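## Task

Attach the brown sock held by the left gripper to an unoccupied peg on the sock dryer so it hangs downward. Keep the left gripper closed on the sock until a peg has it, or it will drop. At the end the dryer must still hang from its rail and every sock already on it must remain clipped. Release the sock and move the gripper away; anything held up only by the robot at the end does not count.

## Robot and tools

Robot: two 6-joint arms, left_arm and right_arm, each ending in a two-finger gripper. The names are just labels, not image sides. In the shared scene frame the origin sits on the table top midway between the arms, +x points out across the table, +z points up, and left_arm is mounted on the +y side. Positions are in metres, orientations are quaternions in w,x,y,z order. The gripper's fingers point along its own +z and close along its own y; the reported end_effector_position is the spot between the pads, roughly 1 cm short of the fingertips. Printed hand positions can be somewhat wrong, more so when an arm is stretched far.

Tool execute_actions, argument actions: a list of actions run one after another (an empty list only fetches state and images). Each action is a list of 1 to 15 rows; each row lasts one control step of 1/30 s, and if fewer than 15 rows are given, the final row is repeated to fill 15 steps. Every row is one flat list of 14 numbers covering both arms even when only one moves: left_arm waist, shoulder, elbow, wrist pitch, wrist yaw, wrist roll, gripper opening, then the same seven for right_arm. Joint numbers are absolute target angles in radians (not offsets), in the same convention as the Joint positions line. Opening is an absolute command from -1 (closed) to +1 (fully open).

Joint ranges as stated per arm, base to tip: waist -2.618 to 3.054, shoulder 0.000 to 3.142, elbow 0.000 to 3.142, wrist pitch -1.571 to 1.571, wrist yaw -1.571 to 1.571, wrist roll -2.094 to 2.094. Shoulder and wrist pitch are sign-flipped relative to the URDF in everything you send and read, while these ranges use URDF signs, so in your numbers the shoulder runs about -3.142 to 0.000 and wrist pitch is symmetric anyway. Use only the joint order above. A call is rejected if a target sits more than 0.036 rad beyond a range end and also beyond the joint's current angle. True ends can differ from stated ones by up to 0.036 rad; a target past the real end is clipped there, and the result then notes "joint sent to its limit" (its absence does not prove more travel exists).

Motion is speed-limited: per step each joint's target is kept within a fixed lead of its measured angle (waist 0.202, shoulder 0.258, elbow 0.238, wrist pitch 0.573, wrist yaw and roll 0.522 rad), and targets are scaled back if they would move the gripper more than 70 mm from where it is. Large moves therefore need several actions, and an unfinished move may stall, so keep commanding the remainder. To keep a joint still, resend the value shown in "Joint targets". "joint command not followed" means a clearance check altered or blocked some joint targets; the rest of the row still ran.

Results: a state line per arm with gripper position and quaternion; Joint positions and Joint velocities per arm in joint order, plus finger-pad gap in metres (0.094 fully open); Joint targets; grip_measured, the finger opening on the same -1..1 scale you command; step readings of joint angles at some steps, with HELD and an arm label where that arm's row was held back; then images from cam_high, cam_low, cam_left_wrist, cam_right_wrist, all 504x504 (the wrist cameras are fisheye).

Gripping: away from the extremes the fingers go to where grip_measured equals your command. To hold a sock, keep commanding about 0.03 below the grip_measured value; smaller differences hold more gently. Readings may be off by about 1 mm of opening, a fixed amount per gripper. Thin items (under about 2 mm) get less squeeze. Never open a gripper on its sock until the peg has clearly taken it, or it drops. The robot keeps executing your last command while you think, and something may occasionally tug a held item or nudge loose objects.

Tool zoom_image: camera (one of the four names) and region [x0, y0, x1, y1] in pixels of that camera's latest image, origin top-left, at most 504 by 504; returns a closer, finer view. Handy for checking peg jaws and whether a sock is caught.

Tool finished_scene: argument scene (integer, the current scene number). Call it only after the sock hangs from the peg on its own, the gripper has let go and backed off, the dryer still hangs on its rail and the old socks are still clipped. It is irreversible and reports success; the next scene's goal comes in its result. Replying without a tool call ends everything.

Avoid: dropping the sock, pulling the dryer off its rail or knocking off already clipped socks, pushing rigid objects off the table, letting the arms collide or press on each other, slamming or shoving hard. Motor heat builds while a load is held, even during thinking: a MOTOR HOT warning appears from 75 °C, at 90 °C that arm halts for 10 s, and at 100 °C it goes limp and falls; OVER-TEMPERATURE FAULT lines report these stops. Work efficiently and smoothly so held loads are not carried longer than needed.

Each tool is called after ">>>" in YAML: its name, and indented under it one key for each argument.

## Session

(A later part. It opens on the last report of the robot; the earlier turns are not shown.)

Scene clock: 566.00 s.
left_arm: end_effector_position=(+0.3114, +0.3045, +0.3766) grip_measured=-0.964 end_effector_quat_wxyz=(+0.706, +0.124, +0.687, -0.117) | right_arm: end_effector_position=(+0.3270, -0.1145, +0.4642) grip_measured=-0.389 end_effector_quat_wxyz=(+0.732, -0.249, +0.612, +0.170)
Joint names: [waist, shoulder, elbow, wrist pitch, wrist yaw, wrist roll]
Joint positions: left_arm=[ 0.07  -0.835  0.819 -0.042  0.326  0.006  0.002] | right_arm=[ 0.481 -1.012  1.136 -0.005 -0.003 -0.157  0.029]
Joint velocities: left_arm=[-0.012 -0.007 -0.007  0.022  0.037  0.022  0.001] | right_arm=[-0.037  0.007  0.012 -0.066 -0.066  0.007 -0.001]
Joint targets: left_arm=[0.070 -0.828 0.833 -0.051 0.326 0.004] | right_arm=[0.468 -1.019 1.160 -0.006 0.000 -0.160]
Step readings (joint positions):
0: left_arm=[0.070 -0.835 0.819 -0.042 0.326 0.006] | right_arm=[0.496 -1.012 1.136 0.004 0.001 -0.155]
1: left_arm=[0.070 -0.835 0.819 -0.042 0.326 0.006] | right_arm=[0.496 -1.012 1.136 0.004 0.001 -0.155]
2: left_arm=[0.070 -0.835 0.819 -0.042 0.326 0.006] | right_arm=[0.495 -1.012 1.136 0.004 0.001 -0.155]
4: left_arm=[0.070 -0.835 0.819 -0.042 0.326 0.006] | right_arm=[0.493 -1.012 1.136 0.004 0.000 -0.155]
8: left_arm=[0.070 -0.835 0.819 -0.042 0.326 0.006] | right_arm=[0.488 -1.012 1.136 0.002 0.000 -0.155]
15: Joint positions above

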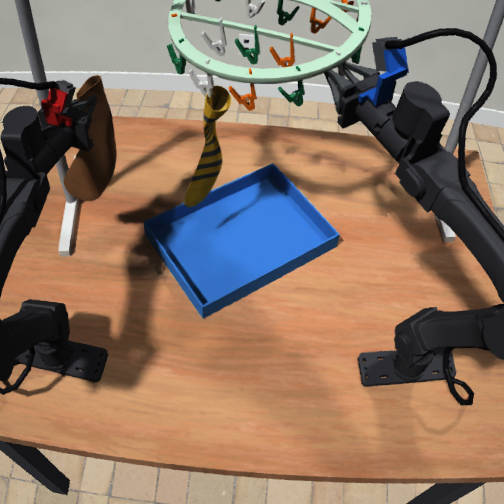

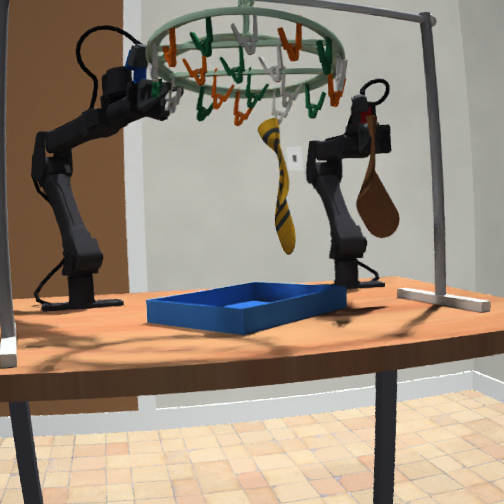

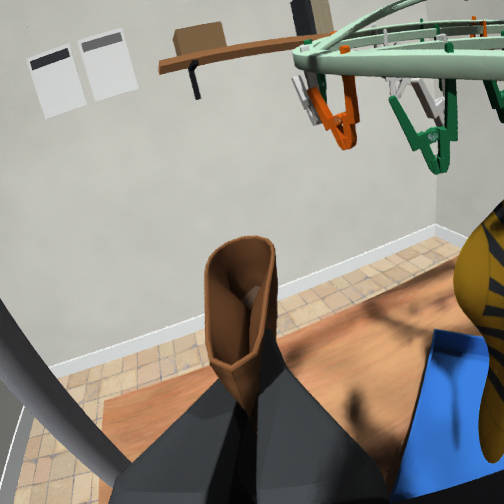

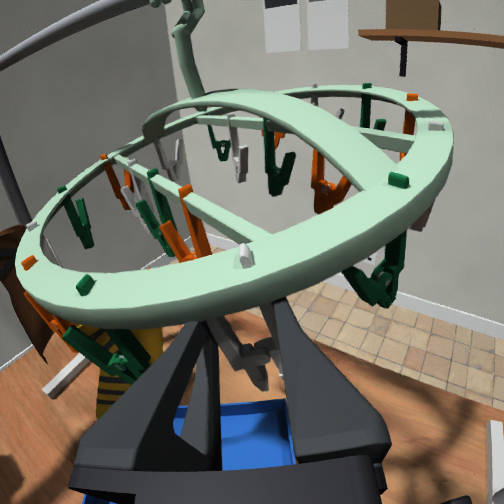

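>>> execute_actions:
  actions:
    - [[0.070,-0.828,0.833,-0.051,0.326,0.004,-1,0.475,-1.019,1.160,-0.006,0.0,-0.145,-0.43],[0.070,-0.828,0.833,-0.051,0.326,0.004,-1,0.475,-1.019,1.160,-0.006,0.0,-0.13,-0.43],[0.070,-0.828,0.833,-0.051,0.326,0.004,-1,0.475,-1.019,1.160,-0.006,0.0,-0.115,-0.43],[0.070,-0.828,0.833,-0.051,0.326,0.004,-1,0.475,-1.019,1.160,-0.006,0.0,-0.10,-0.43],[0.070,-0.828,0.833,-0.051,0.326,0.004,-1,0.475,-1.019,1.160,-0.006,0.0,-0.085,-0.43],[0.070,-0.828,0.833,-0.051,0.326,0.004,-1,0.475,-1.019,1.160,-0.006,0.0,-0.07,-0.43],[0.070,-0.828,0.833,-0.051,0.326,0.004,-1,0.475,-1.019,1.160,-0.006,0.0,-0.055,-0.43],[0.070,-0.828,0.833,-0.051,0.326,0.004,-1,0.475,-1.019,1.160,-0.006,0.0,-0.04,-0.43],[0.070,-0.828,0.833,-0.051,0.326,0.004,-1,0.475,-1.019,1.160,-0.006,0.0,-0.025,-0.43],[0.070,-0.828,0.833,-0.051,0.326,0.004,-1,0.475,-1.019,1.160,-0.006,0.0,-0.01,-0.43],[0.070,-0.828,0.833,-0.051,0.326,0.004,-1,0.475,-1.019,1.160,-0.006,0.0,0.005,-0.43],[0.070,-0.828,0.833,-0.051,0.326,0.004,-1,0.475,-1.019,1.160,-0.006,0.0,0.02,-0.43],[0.070,-0.828,0.833,-0.051,0.326,0.004,-1,0.475,-1.019,1.160,-0.006,0.0,0.035,-0.43],[0.070,-0.828,0.833,-0.051,0.326,0.004,-1,0.475,-1.019,1.160,-0.006,0.0,0.05,-0.43]]

>>> zoom_image:
  camera: "cam_low"
  region: [110, 50, 230, 140]

>>> zoom_image:
  camera: "cam_right_wrist"
  region: [150, 260, 350, 430]

Scene clock: 576.93 s.
left_arm: end_effector_position=(+0.3114, +0.3045, +0.3766) grip_measured=-0.964 end_effector_quat_wxyz=(+0.706, +0.124, +0.687, -0.117) | right_arm: end_effector_position=(+0.3262, -0.1134, +0.4645) grip_measured=-0.389 end_effector_quat_wxyz=(+0.716, -0.206, +0.627, +0.227)
Joint names: [waist, shoulder, elbow, wrist pitch, wrist yaw, wrist roll]
Joint positions: left_arm=[ 0.07  -0.835  0.819 -0.042  0.326  0.006  0.002] | right_arm=[ 0.479 -1.012  1.136 -0.006 -0.015 -0.009  0.029]
Joint velocities: left_arm=[-0.002 -0.002  0.012  0.051 -0.037  0.007  0.   ] | right_arm=[-0.022  0.012  0.002  0.051 -0.081  0.242  0.   ]
Joint targets: left_arm=[0.070 -0.828 0.833 -0.051 0.326 0.004] | right_arm=[0.475 -1.019 1.160 -0.006 -0.000 0.050]
Step readings (joint positions):
0: left_arm=[0.070 -0.835 0.819 -0.042 0.326 0.006] | right_arm=[0.479 -1.012 1.136 -0.005 -0.005 -0.157]
1: left_arm=[0.070 -0.835 0.819 -0.042 0.326 0.006] | right_arm=[0.479 -1.012 1.136 -0.005 -0.006 -0.156]
2: left_arm=[0.070 -0.835 0.819 -0.042 0.326 0.006] | right_arm=[0.479 -1.012 1.136 -0.005 -0.006 -0.154]
4: left_arm=[0.070 -0.835 0.819 -0.042 0.326 0.006] | right_arm=[0.479 -1.012 1.136 -0.005 -0.006 -0.142]
8: left_arm=[0.070 -0.835 0.819 -0.042 0.326 0.006] | right_arm=[0.479 -1.012 1.136 -0.005 -0.009 -0.100]
15: Joint positions above

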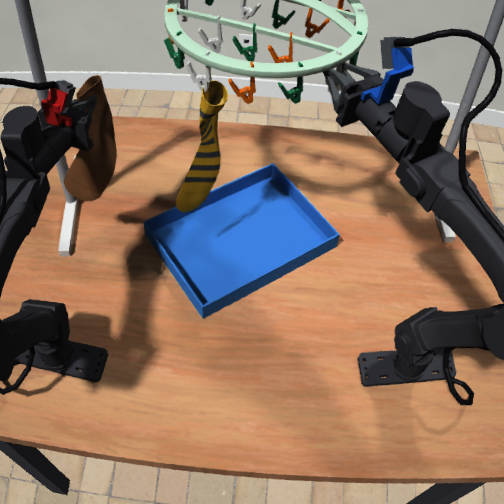

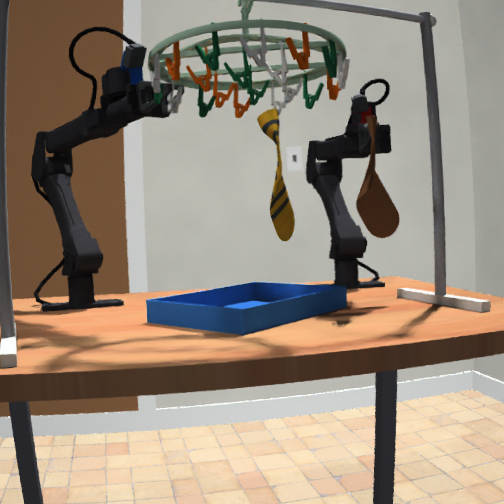

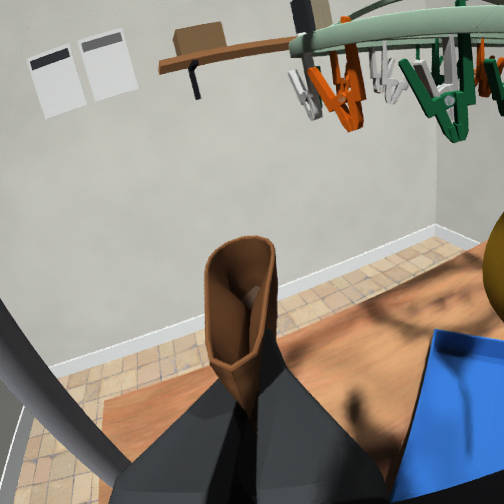

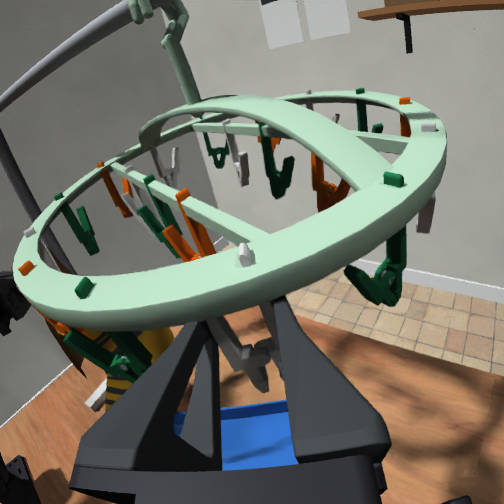

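Region (110, 50, 230, 140) of cam_low's 504x504 image, scaled by 4.200, with more detail than that image has; it fills the top 378 rows of this view, and the rest is white.

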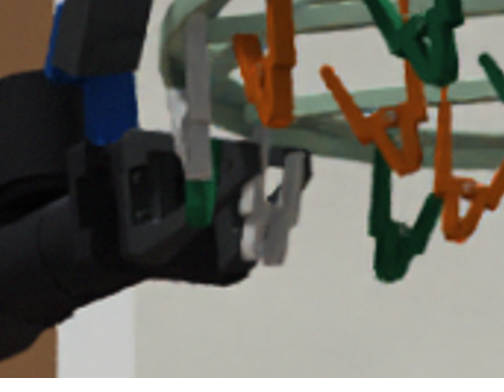

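Region (150, 260, 350, 430) of cam_right_wrist's 504x504 image, scaled by 2.520, with more detail than that image has; it fills the top 428 rows of this view, and the rest is white.

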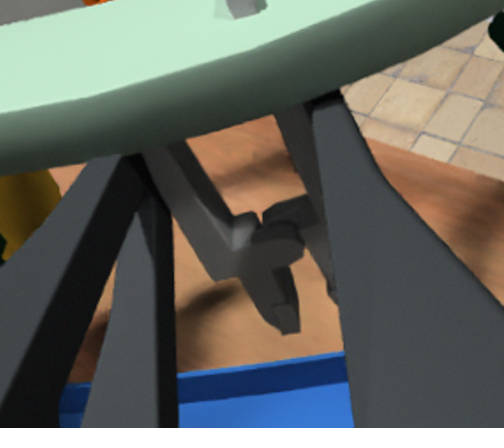

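>>> execute_actions:
  actions:
    - [[0.070,-0.828,0.833,-0.051,0.326,0.004,-1,0.475,-1.019,1.160,-0.006,0.0,0.03,-0.43],[0.070,-0.828,0.833,-0.051,0.326,0.004,-1,0.475,-1.019,1.160,-0.006,0.0,0.015,-0.43],[0.070,-0.828,0.833,-0.051,0.326,0.004,-1,0.475,-1.019,1.160,-0.006,0.0,0.0,-0.43],[0.070,-0.828,0.833,-0.051,0.326,0.004,-1,0.475,-1.019,1.160,-0.006,0.0,-0.015,-0.43],[0.070,-0.828,0.833,-0.051,0.326,0.004,-1,0.475,-1.019,1.160,-0.006,0.0,-0.03,-0.43],[0.070,-0.828,0.833,-0.051,0.326,0.004,-1,0.475,-1.019,1.160,-0.006,0.0,-0.04,-0.43]]

>>> zoom_image:
  camera: "cam_low"
  region: [110, 50, 230, 140]

Scene clock: 588.07 s.
left_arm: end_effector_position=(+0.3114, +0.3045, +0.3766) grip_measured=-0.964 end_effector_quat_wxyz=(+0.706, +0.124, +0.687, -0.117) | right_arm: end_effector_position=(+0.3257, -0.1127, +0.4647) grip_measured=-0.390 end_effector_quat_wxyz=(+0.719, -0.215, +0.623, +0.220)
Joint names: [waist, shoulder, elbow, wrist pitch, wrist yaw, wrist roll]
Joint positions: left_arm=[ 0.07  -0.835  0.819 -0.042  0.326  0.006  0.002] | right_arm=[ 0.479 -1.012  1.136 -0.007 -0.02  -0.032  0.029]
Joint velocities: left_arm=[-0.007  0.007  0.007 -0.022 -0.066 -0.022  0.   ] | right_arm=[ 0.002 -0.002 -0.002  0.022 -0.066 -0.125 -0.003]
Joint targets: left_arm=[0.070 -0.828 0.833 -0.051 0.326 0.004] | right_arm=[0.475 -1.019 1.160 -0.006 -0.000 -0.040]
Step readings (joint positions):
0: left_arm=[0.070 -0.835 0.819 -0.042 0.326 0.006] | right_arm=[0.479 -1.012 1.136 -0.007 -0.021 0.037]
1: left_arm=[0.070 -0.835 0.819 -0.042 0.326 0.006] | right_arm=[0.479 -1.012 1.136 -0.007 -0.021 0.036]
2: left_arm=[0.070 -0.835 0.819 -0.042 0.326 0.006] | right_arm=[0.479 -1.012 1.136 -0.007 -0.021 0.033]
4: left_arm=[0.070 -0.835 0.819 -0.042 0.326 0.006] | right_arm=[0.479 -1.012 1.136 -0.007 -0.021 0.020]
8: left_arm=[0.070 -0.835 0.819 -0.042 0.326 0.006] | right_arm=[0.479 -1.012 1.136 -0.007 -0.021 -0.013]
15: Joint positions above

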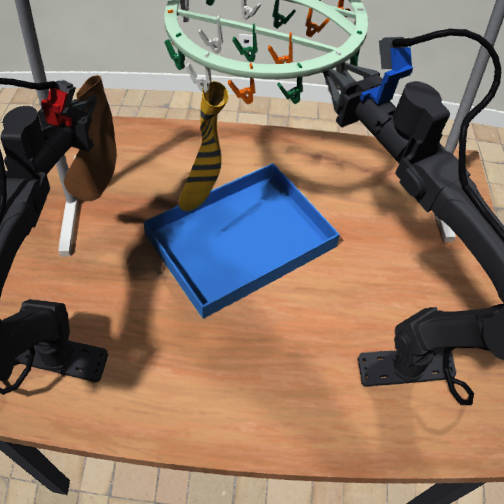

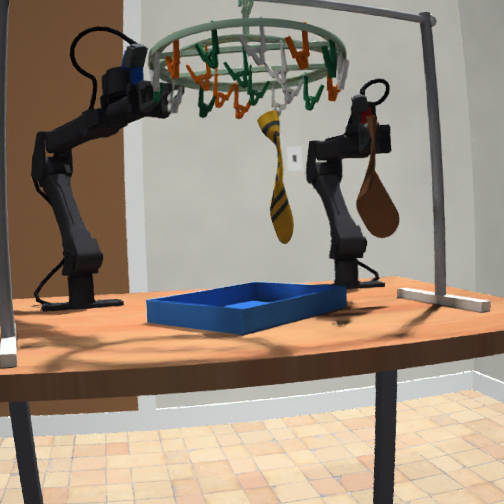

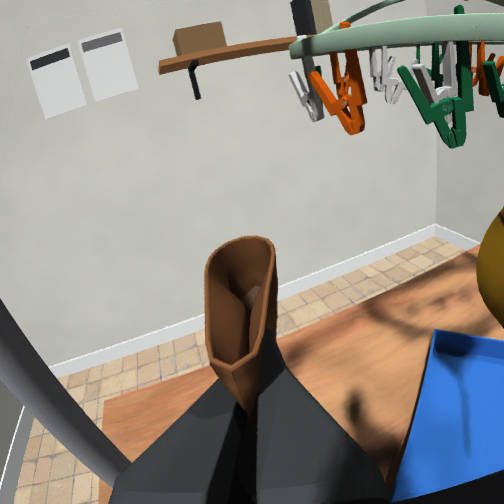

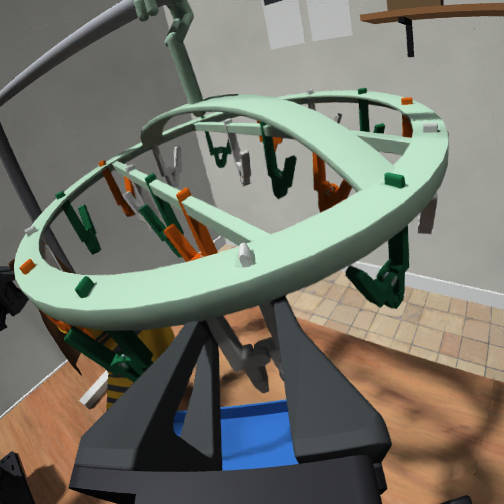

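Region (110, 50, 230, 140) of cam_low's 504x504 image, scaled by 4.200, with more detail than that image has; it fills the top 378 rows of this view, and the rest is white.

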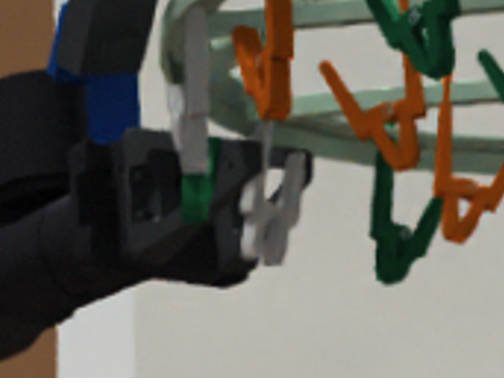

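>>> zoom_image:
  camera: "cam_high"
  region: [20, 60, 160, 210]

>>> zoom_image:
  camera: "cam_low"
  region: [300, 70, 430, 250]

Region (20, 60, 160, 210) of cam_high's 504x504 image, scaled by 3.360, with more detail than that image has; it fills the left 470 columns of this view, and the rest is white.

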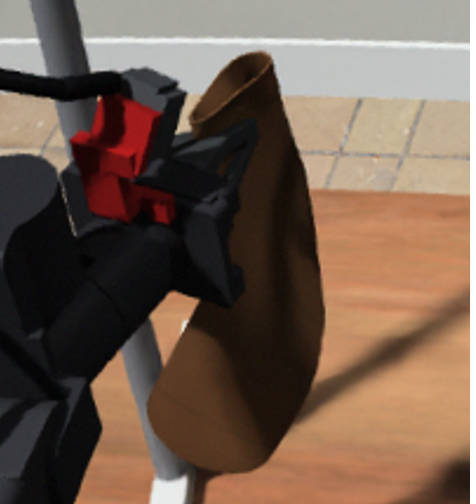

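Region (300, 70, 430, 250) of cam_low's 504x504 image, scaled by 2.800, with more detail than that image has.

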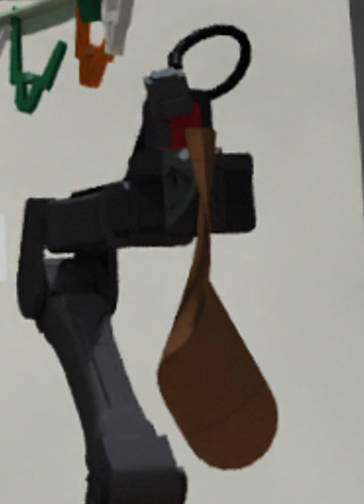

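>>> execute_actions:
  actions:
    - [[0.066,-0.828,0.833,-0.051,0.326,0.004,-1,0.475,-1.019,1.160,-0.006,-0.03,-0.04,-0.43],[0.056,-0.828,0.833,-0.051,0.326,0.004,-1,0.470,-1.019,1.160,-0.006,-0.05,-0.04,-0.43],[0.039,-0.828,0.833,-0.051,0.326,0.004,-1,0.463,-1.020,1.160,-0.006,-0.066,-0.04,-0.43],[0.016,-0.828,0.833,-0.051,0.326,0.004,-1,0.456,-1.020,1.160,-0.007,-0.081,-0.04,-0.43],[-0.013,-0.828,0.833,-0.051,0.326,0.004,-1,0.449,-1.021,1.161,-0.007,-0.096,-0.04,-0.43],[-0.046,-0.828,0.833,-0.051,0.326,0.004,-1,0.442,-1.021,1.161,-0.008,-0.111,-0.04,-0.43],[-0.084,-0.828,0.833,-0.051,0.326,0.004,-1,0.435,-1.022,1.161,-0.008,-0.126,-0.04,-0.43],[-0.126,-0.828,0.833,-0.051,0.326,0.004,-1,0.428,-1.022,1.161,-0.009,-0.141,-0.04,-0.43],[-0.172,-0.828,0.833,-0.051,0.326,0.004,-1,0.421,-1.023,1.161,-0.009,-0.156,-0.04,-0.43],[-0.220,-0.828,0.833,-0.051,0.326,0.004,-1,0.414,-1.024,1.162,-0.010,-0.171,-0.04,-0.43],[-0.271,-0.828,0.833,-0.051,0.326,0.004,-1,0.407,-1.025,1.162,-0.010,-0.186,-0.04,-0.43],[-0.324,-0.828,0.833,-0.051,0.326,0.004,-1,0.400,-1.026,1.162,-0.011,-0.201,-0.04,-0.43],[-0.379,-0.828,0.833,-0.051,0.326,0.004,-1,0.393,-1.027,1.163,-0.011,-0.216,-0.04,-0.43],[-0.434,-0.828,0.833,-0.051,0.326,0.004,-1,0.386,-1.028,1.163,-0.012,-0.231,-0.04,-0.43],[-0.490,-0.828,0.833,-0.051,0.326,0.004,-1,0.379,-1.029,1.163,-0.013,-0.246,-0.04,-0.43]]
    - [[-0.546,-0.828,0.833,-0.051,0.326,0.004,-1,0.372,-1.030,1.164,-0.014,-0.261,-0.04,-0.43],[-0.601,-0.828,0.833,-0.051,0.326,0.004,-1,0.365,-1.031,1.164,-0.015,-0.276,-0.04,-0.43],[-0.656,-0.828,0.833,-0.051,0.326,0.004,-1,0.358,-1.033,1.165,-0.016,-0.291,-0.04,-0.43],[-0.709,-0.828,0.833,-0.051,0.326,0.004,-1,0.351,-1.034,1.165,-0.017,-0.306,-0.04,-0.43],[-0.760,-0.828,0.833,-0.051,0.326,0.004,-1,0.344,-1.036,1.166,-0.018,-0.320,-0.04,-0.43],[-0.808,-0.828,0.833,-0.051,0.326,0.004,-1,0.337,-1.037,1.166,-0.019,-0.334,-0.04,-0.43],[-0.854,-0.828,0.833,-0.051,0.326,0.004,-1,0.330,-1.039,1.167,-0.020,-0.348,-0.04,-0.43],[-0.896,-0.828,0.833,-0.051,0.326,0.004,-1,0.323,-1.040,1.167,-0.021,-0.362,-0.04,-0.43],[-0.934,-0.828,0.833,-0.051,0.326,0.004,-1,0.316,-1.042,1.168,-0.022,-0.376,-0.04,-0.43],[-0.967,-0.828,0.833,-0.051,0.326,0.004,-1,0.309,-1.044,1.168,-0.023,-0.390,-0.04,-0.43],[-0.996,-0.828,0.833,-0.051,0.326,0.004,-1,0.302,-1.046,1.169,-0.024,-0.404,-0.04,-0.43],[-1.019,-0.828,0.833,-0.051,0.326,0.004,-1,0.295,-1.047,1.170,-0.025,-0.418,-0.04,-0.43],[-1.036,-0.828,0.833,-0.051,0.326,0.004,-1,0.289,-1.049,1.170,-0.026,-0.430,-0.04,-0.43],[-1.046,-0.828,0.833,-0.051,0.326,0.004,-1,0.283,-1.050,1.171,-0.027,-0.440,-0.04,-0.43],[-1.050,-0.828,0.833,-0.051,0.326,0.004,-1,0.277,-1.051,1.171,-0.028,-0.445,-0.04,-0.43]]

Scene clock: 709.07 s.
left_arm: end_effector_position=(+0.0781, +0.0469, +0.3766) grip_measured=-0.964 end_effector_quat_wxyz=(+0.541, +0.465, +0.521, -0.469) | right_arm: end_effector_position=(+0.3281, -0.1141, +0.4627) grip_measured=-0.391 end_effector_quat_wxyz=(+0.699, -0.290, +0.597, +0.267)
Joint names: [waist, shoulder, elbow, wrist pitch, wrist yaw, wrist roll]
Joint positions: left_arm=[-1.028 -0.835  0.819 -0.042  0.329  0.006  0.002] | right_arm=[ 0.295 -1.041  1.148 -0.022 -0.388 -0.037  0.029]
Joint velocities: left_arm=[-0.354  0.002 -0.012 -0.007  0.022  0.007  0.   ] | right_arm=[-0.188 -0.012  0.012 -0.037 -0.286  0.007  0.   ]
Joint targets: left_arm=[-1.050 -0.828 0.833 -0.051 0.326 0.004] | right_arm=[0.277 -1.051 1.171 -0.028 -0.445 -0.040]
Step readings (joint positions; steps 1 to 15: 1st action; 16 to 30: 2nd action):
0: left_arm=[0.070 -0.835 0.819 -0.042 0.326 0.006] | right_arm=[0.479 -1.012 1.136 -0.007 -0.019 -0.037]
1: left_arm=[0.070 -0.835 0.819 -0.042 0.326 0.006] | right_arm=[0.479 -1.012 1.136 -0.007 -0.021 -0.037]
2: left_arm=[0.070 -0.835 0.819 -0.042 0.326 0.006] | right_arm=[0.479 -1.012 1.136 -0.007 -0.025 -0.037]
4: left_arm=[0.058 -0.835 0.819 -0.042 0.324 0.006] | right_arm=[0.475 -1.012 1.136 -0.007 -0.042 -0.037]
8: left_arm=[-0.048 -0.835 0.819 -0.042 0.320 0.006] | right_arm=[0.449 -1.012 1.136 -0.007 -0.085 -0.037]
15: left_arm=[-0.387 -0.835 0.819 -0.042 0.320 0.006] | right_arm=[0.399 -1.013 1.136 -0.010 -0.178 -0.037]
16: left_arm=[-0.442 -0.835 0.819 -0.042 0.320 0.006] | right_arm=[0.392 -1.015 1.138 -0.011 -0.192 -0.037]
17: left_arm=[-0.499 -0.835 0.819 -0.042 0.321 0.006] | right_arm=[0.385 -1.017 1.140 -0.012 -0.207 -0.037]
19: left_arm=[-0.609 -0.835 0.819 -0.042 0.322 0.006] | right_arm=[0.371 -1.021 1.143 -0.014 -0.235 -0.037]
23: left_arm=[-0.813 -0.835 0.819 -0.042 0.325 0.006] | right_arm=[0.343 -1.028 1.145 -0.017 -0.293 -0.037]
30: Joint positions above

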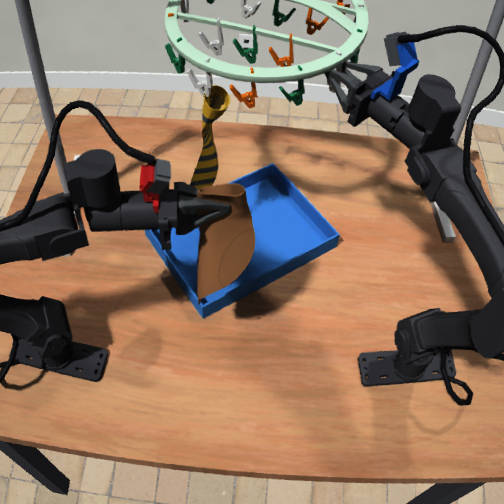

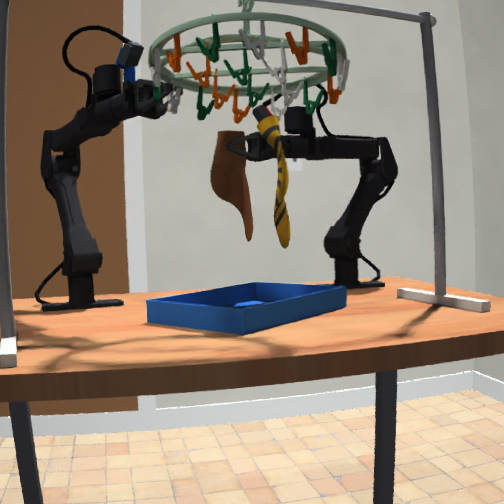

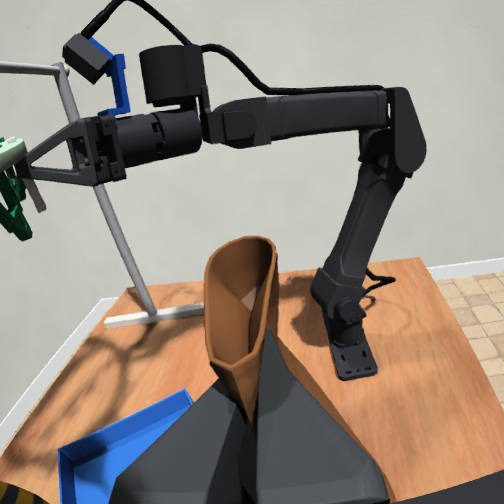

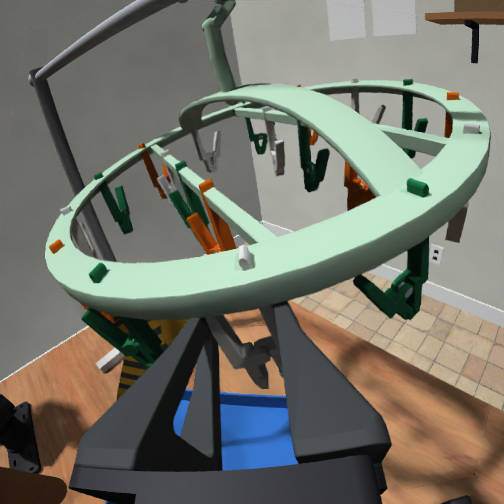

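>>> zoom_image:
  camera: "cam_low"
  region: [140, 80, 320, 200]

>>> zoom_image:
  camera: "cam_left_wrist"
  region: [0, 100, 200, 260]

Region (140, 80, 320, 200) of cam_low's 504x504 image, scaled by 2.800, with more detail than that image has.

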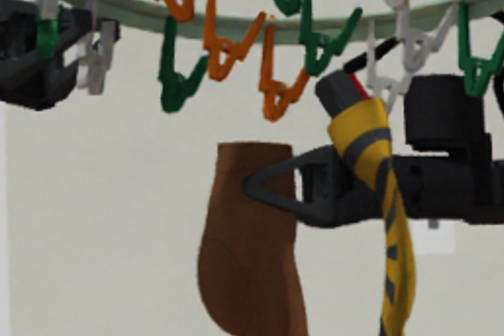

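Region (0, 100, 200, 260) of cam_left_wrist's 504x504 image, scaled by 2.520, with more detail than that image has; it fills the top 403 rows of this view, and the rest is white.

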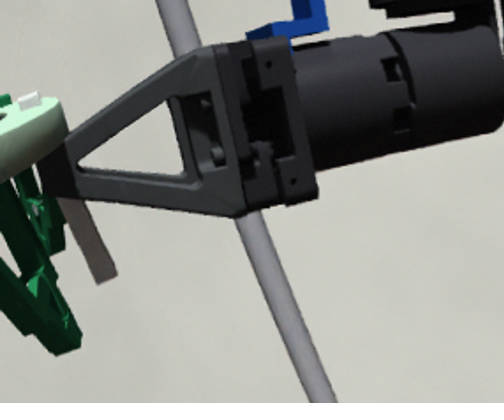

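>>> execute_actions:
  actions:
    - [[-1.05,-0.832,0.833,-0.054,0.323,0.005,-1,0.277,-1.051,1.171,-0.028,-0.445,-0.04,-0.43],[-1.05,-0.842,0.834,-0.064,0.315,0.007,-1,0.277,-1.051,1.171,-0.028,-0.445,-0.04,-0.43],[-1.05,-0.859,0.835,-0.079,0.302,0.010,-1,0.277,-1.051,1.171,-0.028,-0.445,-0.04,-0.43],[-1.05,-0.881,0.838,-0.100,0.284,0.014,-1,0.277,-1.051,1.171,-0.028,-0.445,-0.04,-0.43],[-1.05,-0.909,0.843,-0.126,0.262,0.020,-1,0.277,-1.051,1.171,-0.028,-0.445,-0.04,-0.43],[-1.05,-0.942,0.849,-0.156,0.236,0.026,-1,0.277,-1.051,1.171,-0.028,-0.445,-0.04,-0.43],[-1.05,-0.979,0.858,-0.190,0.206,0.034,-1,0.277,-1.051,1.171,-0.028,-0.445,-0.04,-0.43],[-1.05,-1.020,0.868,-0.228,0.173,0.042,-1,0.277,-1.051,1.171,-0.028,-0.445,-0.04,-0.43],[-1.05,-1.065,0.881,-0.269,0.138,0.051,-1,0.277,-1.051,1.171,-0.028,-0.445,-0.04,-0.43],[-1.05,-1.112,0.897,-0.313,0.100,0.060,-1,0.277,-1.051,1.171,-0.028,-0.445,-0.04,-0.43],[-1.05,-1.162,0.914,-0.359,0.061,0.070,-1,0.277,-1.051,1.171,-0.028,-0.445,-0.04,-0.43],[-1.05,-1.214,0.934,-0.407,0.020,0.080,-1,0.277,-1.051,1.171,-0.028,-0.445,-0.04,-0.43],[-1.05,-1.267,0.955,-0.456,-0.023,0.091,-1,0.277,-1.051,1.171,-0.028,-0.445,-0.04,-0.43],[-1.05,-1.322,0.979,-0.506,-0.066,0.101,-1,0.277,-1.051,1.171,-0.028,-0.445,-0.04,-0.43],[-1.05,-1.377,1.004,-0.556,-0.109,0.112,-1,0.277,-1.051,1.171,-0.028,-0.445,-0.04,-0.43]]
    - [[-1.05,-1.431,1.030,-0.606,-0.152,0.123,-1,0.277,-1.051,1.171,-0.028,-0.445,-0.04,-0.43],[-1.05,-1.486,1.057,-0.656,-0.195,0.133,-1,0.277,-1.051,1.171,-0.028,-0.445,-0.04,-0.43],[-1.05,-1.539,1.085,-0.705,-0.238,0.144,-1,0.277,-1.051,1.171,-0.028,-0.445,-0.04,-0.43],[-1.05,-1.591,1.113,-0.753,-0.279,0.154,-1,0.277,-1.051,1.171,-0.028,-0.445,-0.04,-0.43],[-1.05,-1.641,1.141,-0.799,-0.318,0.164,-1,0.277,-1.051,1.171,-0.028,-0.445,-0.04,-0.43],[-1.05,-1.688,1.168,-0.843,-0.356,0.173,-1,0.277,-1.051,1.171,-0.028,-0.445,-0.04,-0.43],[-1.05,-1.733,1.195,-0.884,-0.391,0.182,-1,0.277,-1.051,1.171,-0.028,-0.445,-0.04,-0.43],[-1.05,-1.774,1.220,-0.922,-0.424,0.190,-1,0.277,-1.051,1.171,-0.028,-0.445,-0.04,-0.43],[-1.05,-1.811,1.243,-0.956,-0.454,0.198,-1,0.277,-1.051,1.171,-0.028,-0.445,-0.04,-0.43],[-1.05,-1.844,1.264,-0.986,-0.480,0.204,-1,0.277,-1.051,1.171,-0.028,-0.445,-0.04,-0.43],[-1.05,-1.872,1.282,-1.012,-0.502,0.210,-1,0.277,-1.051,1.171,-0.028,-0.445,-0.04,-0.43],[-1.05,-1.894,1.297,-1.033,-0.520,0.214,-1,0.277,-1.051,1.171,-0.028,-0.445,-0.04,-0.43],[-1.05,-1.911,1.308,-1.048,-0.533,0.217,-1,0.277,-1.051,1.171,-0.028,-0.445,-0.04,-0.43],[-1.05,-1.921,1.315,-1.058,-0.541,0.220,-1,0.277,-1.051,1.171,-0.028,-0.445,-0.04,-0.43],[-1.05,-1.925,1.317,-1.061,-0.545,0.222,-1,0.277,-1.051,1.171,-0.028,-0.445,-0.04,-0.43]]

Scene clock: 721.03 s.
left_arm: end_effector_position=(+0.2981, -0.1079, +0.3265) grip_measured=-0.964 end_effector_quat_wxyz=(+0.755, +0.219, +0.575, -0.225) | right_arm: end_effector_position=(+0.3247, -0.1109, +0.4616) grip_measured=-0.393 end_effector_quat_wxyz=(+0.693, -0.303, +0.592, +0.279)
Joint names: [waist, shoulder, elbow, wrist pitch, wrist yaw, wrist roll]
Joint positions: left_arm=[-1.041 -1.921  1.262 -0.932 -0.457  0.198  0.002] | right_arm=[ 0.285 -1.044  1.148 -0.023 -0.438 -0.037  0.029]
Joint velocities: left_arm=[ 0.007 -0.413  0.168 -0.593 -0.579  0.154  0.   ] | right_arm=[ 0.012  0.012 -0.002  0.081  0.022 -0.066  0.   ]
Joint targets: left_arm=[-1.050 -1.925 1.317 -1.061 -0.545 0.222] | right_arm=[0.277 -1.051 1.171 -0.028 -0.445 -0.040]
Step readings (joint positions; steps 1 to 15: 1st action; 16 to 30: 2nd action):
0: left_arm=[-1.041 -0.835 0.819 -0.042 0.329 0.006] | right_arm=[0.285 -1.044 1.148 -0.023 -0.438 -0.037]
1: left_arm=[-1.041 -0.835 0.819 -0.042 0.329 0.006] | right_arm=[0.285 -1.044 1.148 -0.023 -0.438 -0.037]
2: left_arm=[-1.041 -0.835 0.819 -0.042 0.328 0.006] | right_arm=[0.285 -1.044 1.148 -0.023 -0.438 -0.037]
4: left_arm=[-1.041 -0.839 0.819 -0.047 0.321 0.007] | right_arm=[0.285 -1.044 1.148 -0.023 -0.438 -0.037]
8: left_arm=[-1.041 -0.923 0.825 -0.121 0.270 0.018] | right_arm=[0.285 -1.044 1.148 -0.023 -0.438 -0.037]
15: left_arm=[-1.041 -1.276 0.923 -0.347 0.060 0.069] | right_arm=[0.285 -1.044 1.148 -0.023 -0.438 -0.037]
16: left_arm=[-1.041 -1.332 0.947 -0.390 0.022 0.079] | right_arm=[0.285 -1.044 1.148 -0.023 -0.438 -0.037]
17: left_arm=[-1.041 -1.388 0.972 -0.433 -0.017 0.089] | right_arm=[0.285 -1.044 1.148 -0.023 -0.438 -0.037]
19: left_arm=[-1.041 -1.498 1.026 -0.525 -0.098 0.108] | right_arm=[0.285 -1.044 1.148 -0.023 -0.438 -0.037]
23: left_arm=[-1.041 -1.699 1.138 -0.707 -0.255 0.147] | right_arm=[0.285 -1.044 1.148 -0.023 -0.438 -0.037]
30: Joint positions above

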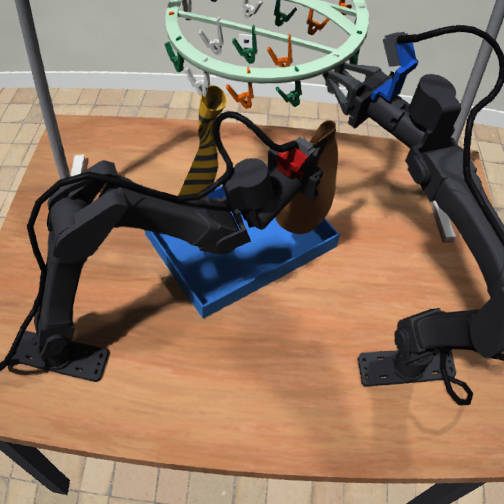

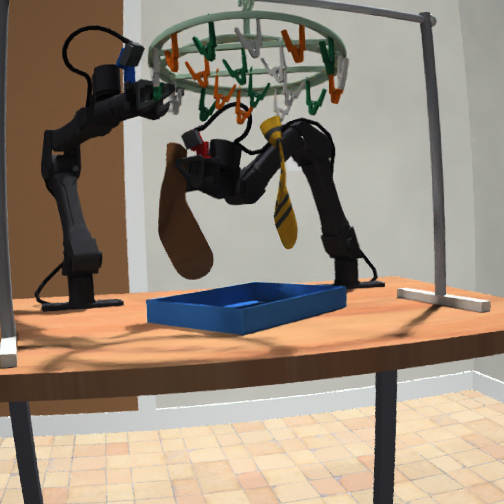

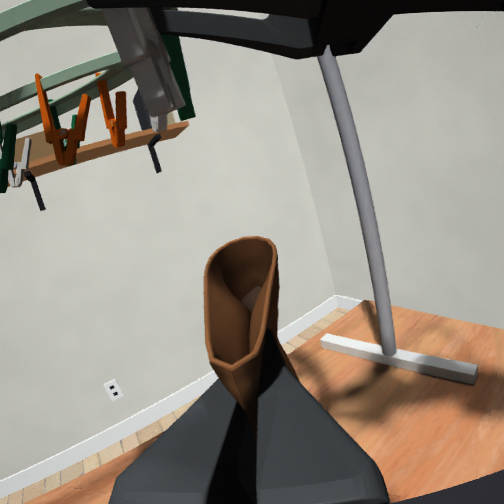

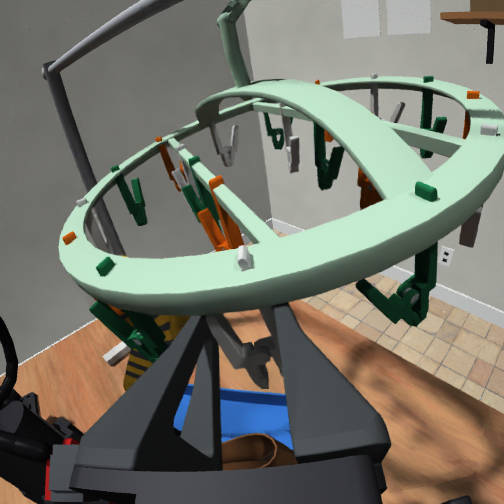

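>>> execute_actions:
  actions: []

Scene clock: 726.93 s.
left_arm: end_effector_position=(+0.3055, -0.0937, +0.3440) grip_measured=-0.964 end_effector_quat_wxyz=(+0.782, +0.166, +0.562, -0.215) | right_arm: end_effector_position=(+0.3247, -0.1109, +0.4616) grip_measured=-0.393 end_effector_quat_wxyz=(+0.693, -0.303, +0.592, +0.279)
Joint names: [waist, shoulder, elbow, wrist pitch, wrist yaw, wrist roll]
Joint positions: left_arm=[-1.041 -1.938  1.279 -1.034 -0.539  0.218  0.002] | right_arm=[ 0.285 -1.044  1.148 -0.023 -0.438 -0.037  0.029]
Joint velocities: left_arm=[-0.007 -0.007 -0.027  0.066  0.007 -0.051 -0.   ] | right_arm=[ 0.007 -0.012 -0.012  0.066  0.037  0.007 -0.   ]
Joint targets: left_arm=[-1.050 -1.925 1.317 -1.061 -0.545 0.222] | right_arm=[0.277 -1.051 1.171 -0.028 -0.445 -0.040]

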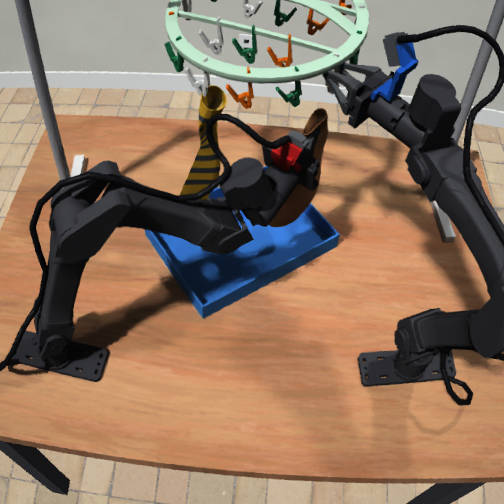

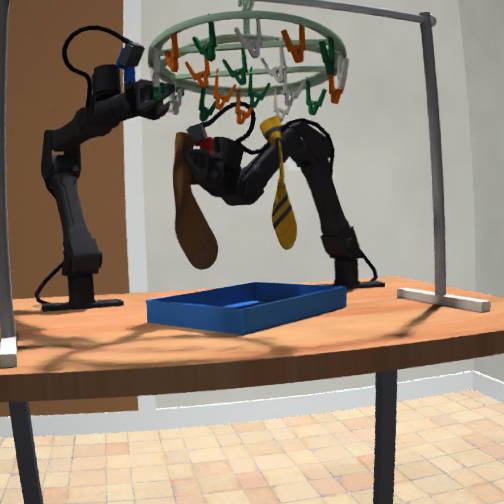

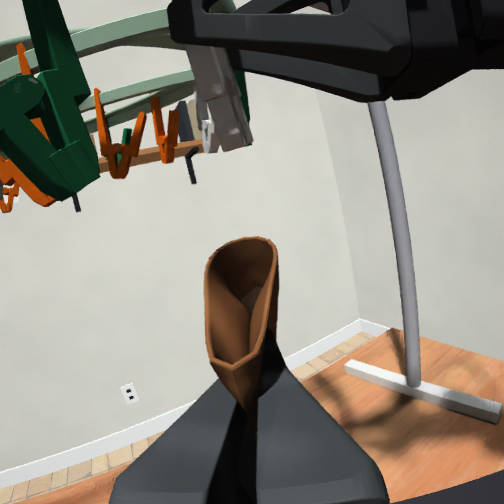

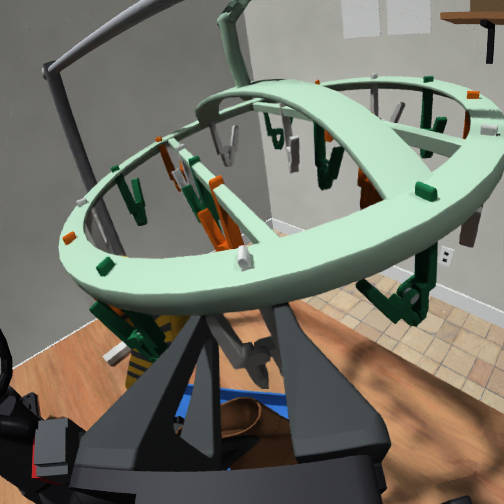

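>>> execute_actions:
  actions:
    - [[-1.04,-1.926,1.327,-1.03,-0.545,0.222,-1,0.277,-1.051,1.171,-0.028,-0.445,-0.04,-0.43],[-1.035,-1.927,1.337,-1.02,-0.545,0.222,-1,0.277,-1.051,1.171,-0.028,-0.445,-0.04,-0.43],[-1.032,-1.928,1.347,-1.01,-0.545,0.222,-1,0.277,-1.051,1.171,-0.028,-0.445,-0.04,-0.43],[-1.030,-1.929,1.357,-1.0,-0.545,0.222,-1,0.277,-1.051,1.171,-0.028,-0.445,-0.04,-0.43],[-1.028,-1.930,1.367,-0.99,-0.545,0.222,-1,0.277,-1.051,1.171,-0.028,-0.445,-0.04,-0.43],[-1.026,-1.931,1.377,-0.98,-0.545,0.222,-1,0.277,-1.051,1.171,-0.028,-0.445,-0.04,-0.43],[-1.024,-1.932,1.387,-0.97,-0.545,0.222,-1,0.277,-1.051,1.171,-0.028,-0.445,-0.04,-0.43],[-1.023,-1.933,1.397,-0.96,-0.545,0.222,-1,0.277,-1.051,1.171,-0.028,-0.445,-0.04,-0.43],[-1.022,-1.933,1.407,-0.955,-0.545,0.222,-1,0.277,-1.051,1.171,-0.028,-0.445,-0.04,-0.43],[-1.021,-1.933,1.415,-0.95,-0.545,0.222,-1,0.277,-1.051,1.171,-0.028,-0.445,-0.04,-0.43]]

Scene clock: 738.20 s.
left_arm: end_effector_position=(+0.3129, -0.0959, +0.3745) grip_measured=-0.964 end_effector_quat_wxyz=(+0.789, +0.152, +0.554, -0.218) | right_arm: end_effector_position=(+0.3247, -0.1109, +0.4616) grip_measured=-0.393 end_effector_quat_wxyz=(+0.693, -0.303, +0.592, +0.279)
Joint names: [waist, shoulder, elbow, wrist pitch, wrist yaw, wrist roll]
Joint positions: left_arm=[-1.031 -1.938  1.379 -0.968 -0.54   0.218  0.002] | right_arm=[ 0.285 -1.044  1.148 -0.023 -0.438 -0.037  0.029]
Joint velocities: left_arm=[ 0.002  0.012 -0.012  0.066  0.037 -0.066 -0.   ] | right_arm=[ 0.002  0.012  0.012  0.022 -0.022  0.007 -0.001]
Joint targets: left_arm=[-1.021 -1.933 1.415 -0.950 -0.545 0.222] | right_arm=[0.277 -1.051 1.171 -0.028 -0.445 -0.040]
Step readings (joint positions):
0: left_arm=[-1.041 -1.938 1.279 -1.035 -0.539 0.218] | right_arm=[0.285 -1.044 1.148 -0.023 -0.438 -0.037]
1: left_arm=[-1.041 -1.938 1.279 -1.034 -0.539 0.218] | right_arm=[0.285 -1.044 1.148 -0.023 -0.438 -0.037]
2: left_arm=[-1.041 -1.938 1.281 -1.032 -0.540 0.218] | right_arm=[0.285 -1.044 1.148 -0.023 -0.438 -0.037]
4: left_arm=[-1.041 -1.938 1.294 -1.018 -0.540 0.218] | right_arm=[0.285 -1.044 1.148 -0.023 -0.438 -0.037]
8: left_arm=[-1.039 -1.938 1.338 -0.992 -0.540 0.218] | right_arm=[0.285 -1.044 1.148 -0.023 -0.438 -0.037]
15: Joint positions above

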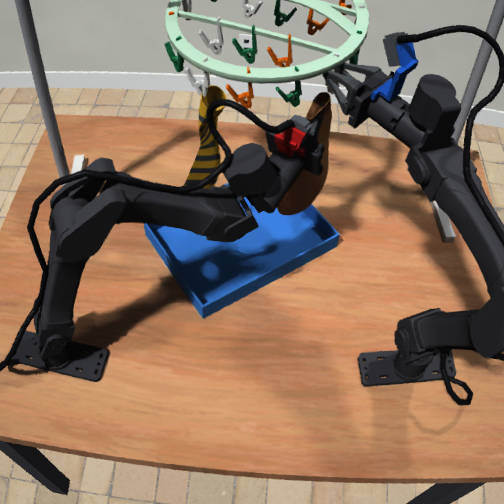

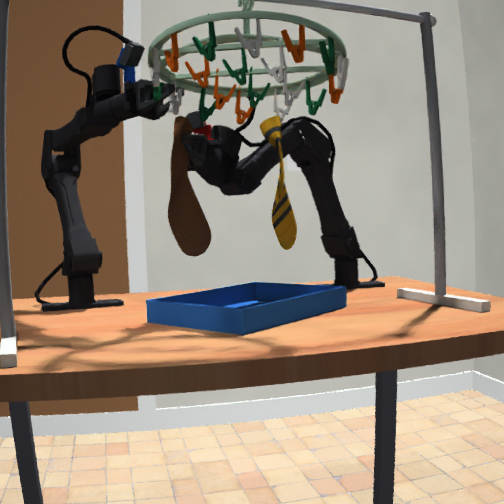

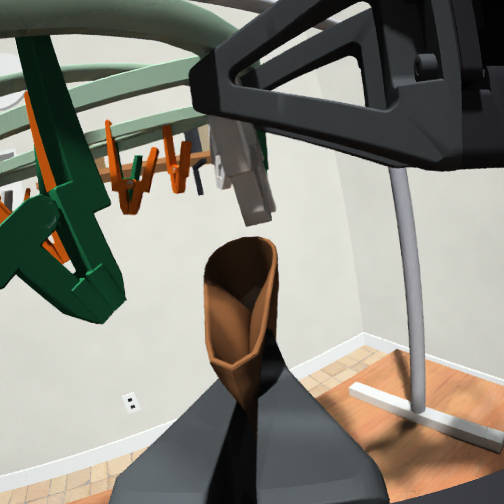

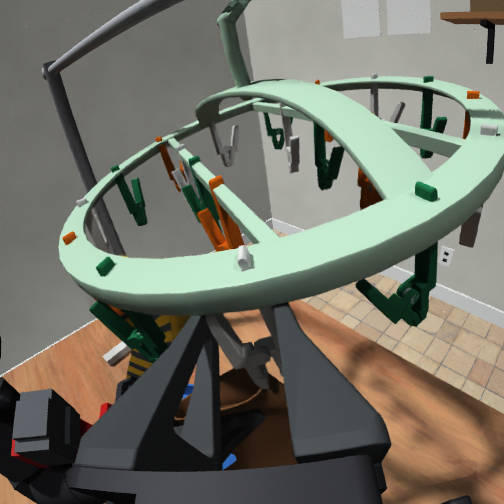

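>>> execute_actions:
  actions: []

>>> zoom_image:
  camera: "cam_right_wrist"
  region: [170, 300, 330, 460]

>>> zoom_image:
  camera: "cam_low"
  region: [130, 70, 230, 150]

>>> zoom_image:
  camera: "cam_left_wrist"
  region: [170, 120, 330, 300]

Scene clock: 750.20 s.
left_arm: end_effector_position=(+0.3135, -0.0972, +0.3711) grip_measured=-0.964 end_effector_quat_wxyz=(+0.786, +0.157, +0.558, -0.214) | right_arm: end_effector_position=(+0.3247, -0.1108, +0.4616) grip_measured=-0.393 end_effector_quat_wxyz=(+0.693, -0.304, +0.592, +0.279)
Joint names: [waist, shoulder, elbow, wrist pitch, wrist yaw, wrist roll]
Joint positions: left_arm=[-1.031 -1.938  1.379 -0.952 -0.54   0.218  0.002] | right_arm=[ 0.285 -1.044  1.148 -0.023 -0.438 -0.037  0.029]
Joint velocities: left_arm=[-0.007  0.007 -0.002 -0.007 -0.037 -0.066 -0.001] | right_arm=[-0.002 -0.022 -0.012  0.11   0.007 -0.007  0.   ]
Joint targets: left_arm=[-1.021 -1.933 1.415 -0.950 -0.545 0.222] | right_arm=[0.277 -1.051 1.171 -0.028 -0.445 -0.040]

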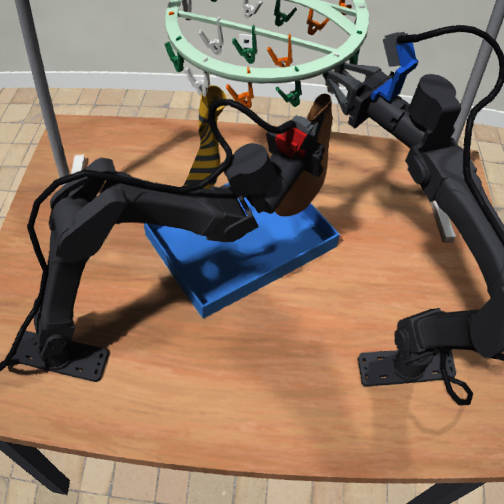

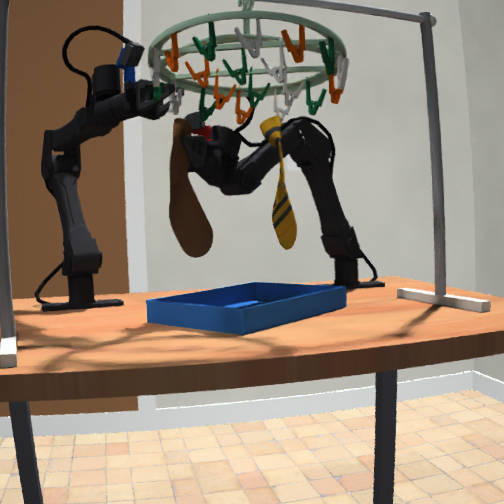

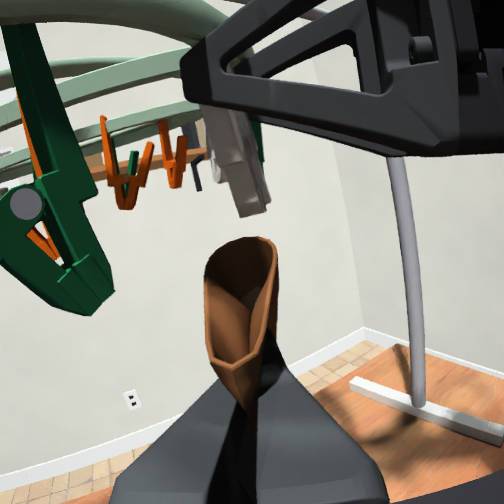

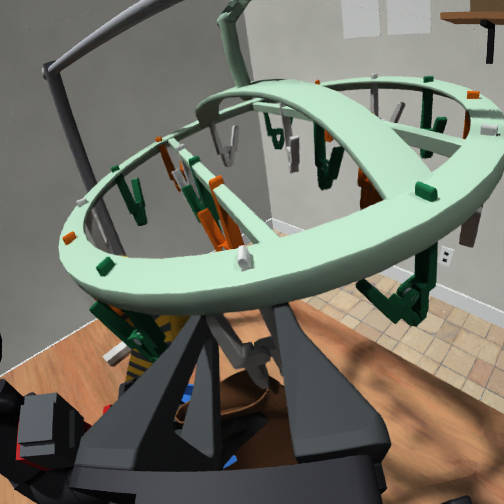

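Region (170, 300, 330, 460) of cam_right_wrist's 504x504 image, scaled by 3.150, with more detail than that image has.

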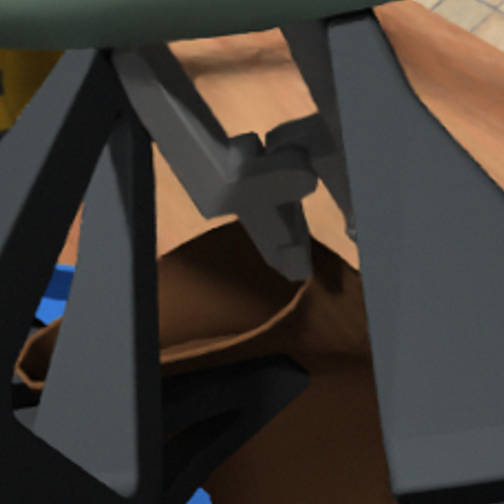

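Region (130, 70, 230, 150) of cam_low's 504x504 image, scaled by 5.040, with more detail than that image has; it fills the top 403 rows of this view, and the rest is white.

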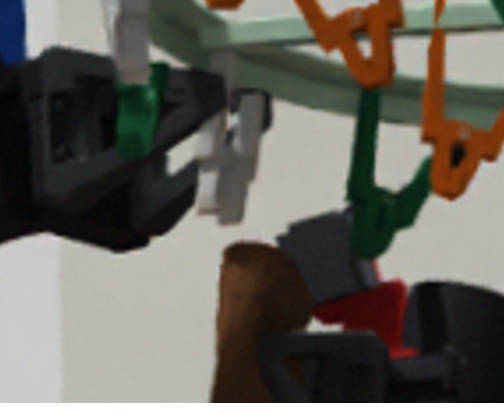

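Region (170, 120, 330, 300) of cam_left_wrist's 504x504 image, scaled by 2.800, with more detail than that image has.

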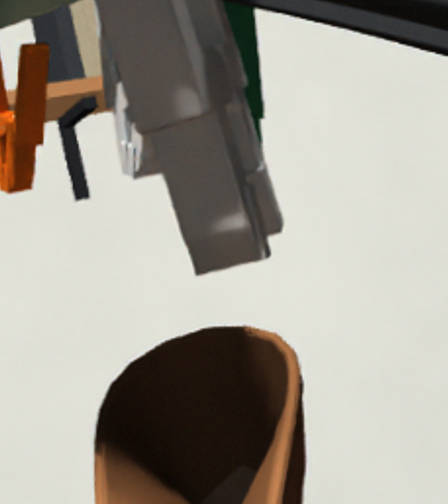

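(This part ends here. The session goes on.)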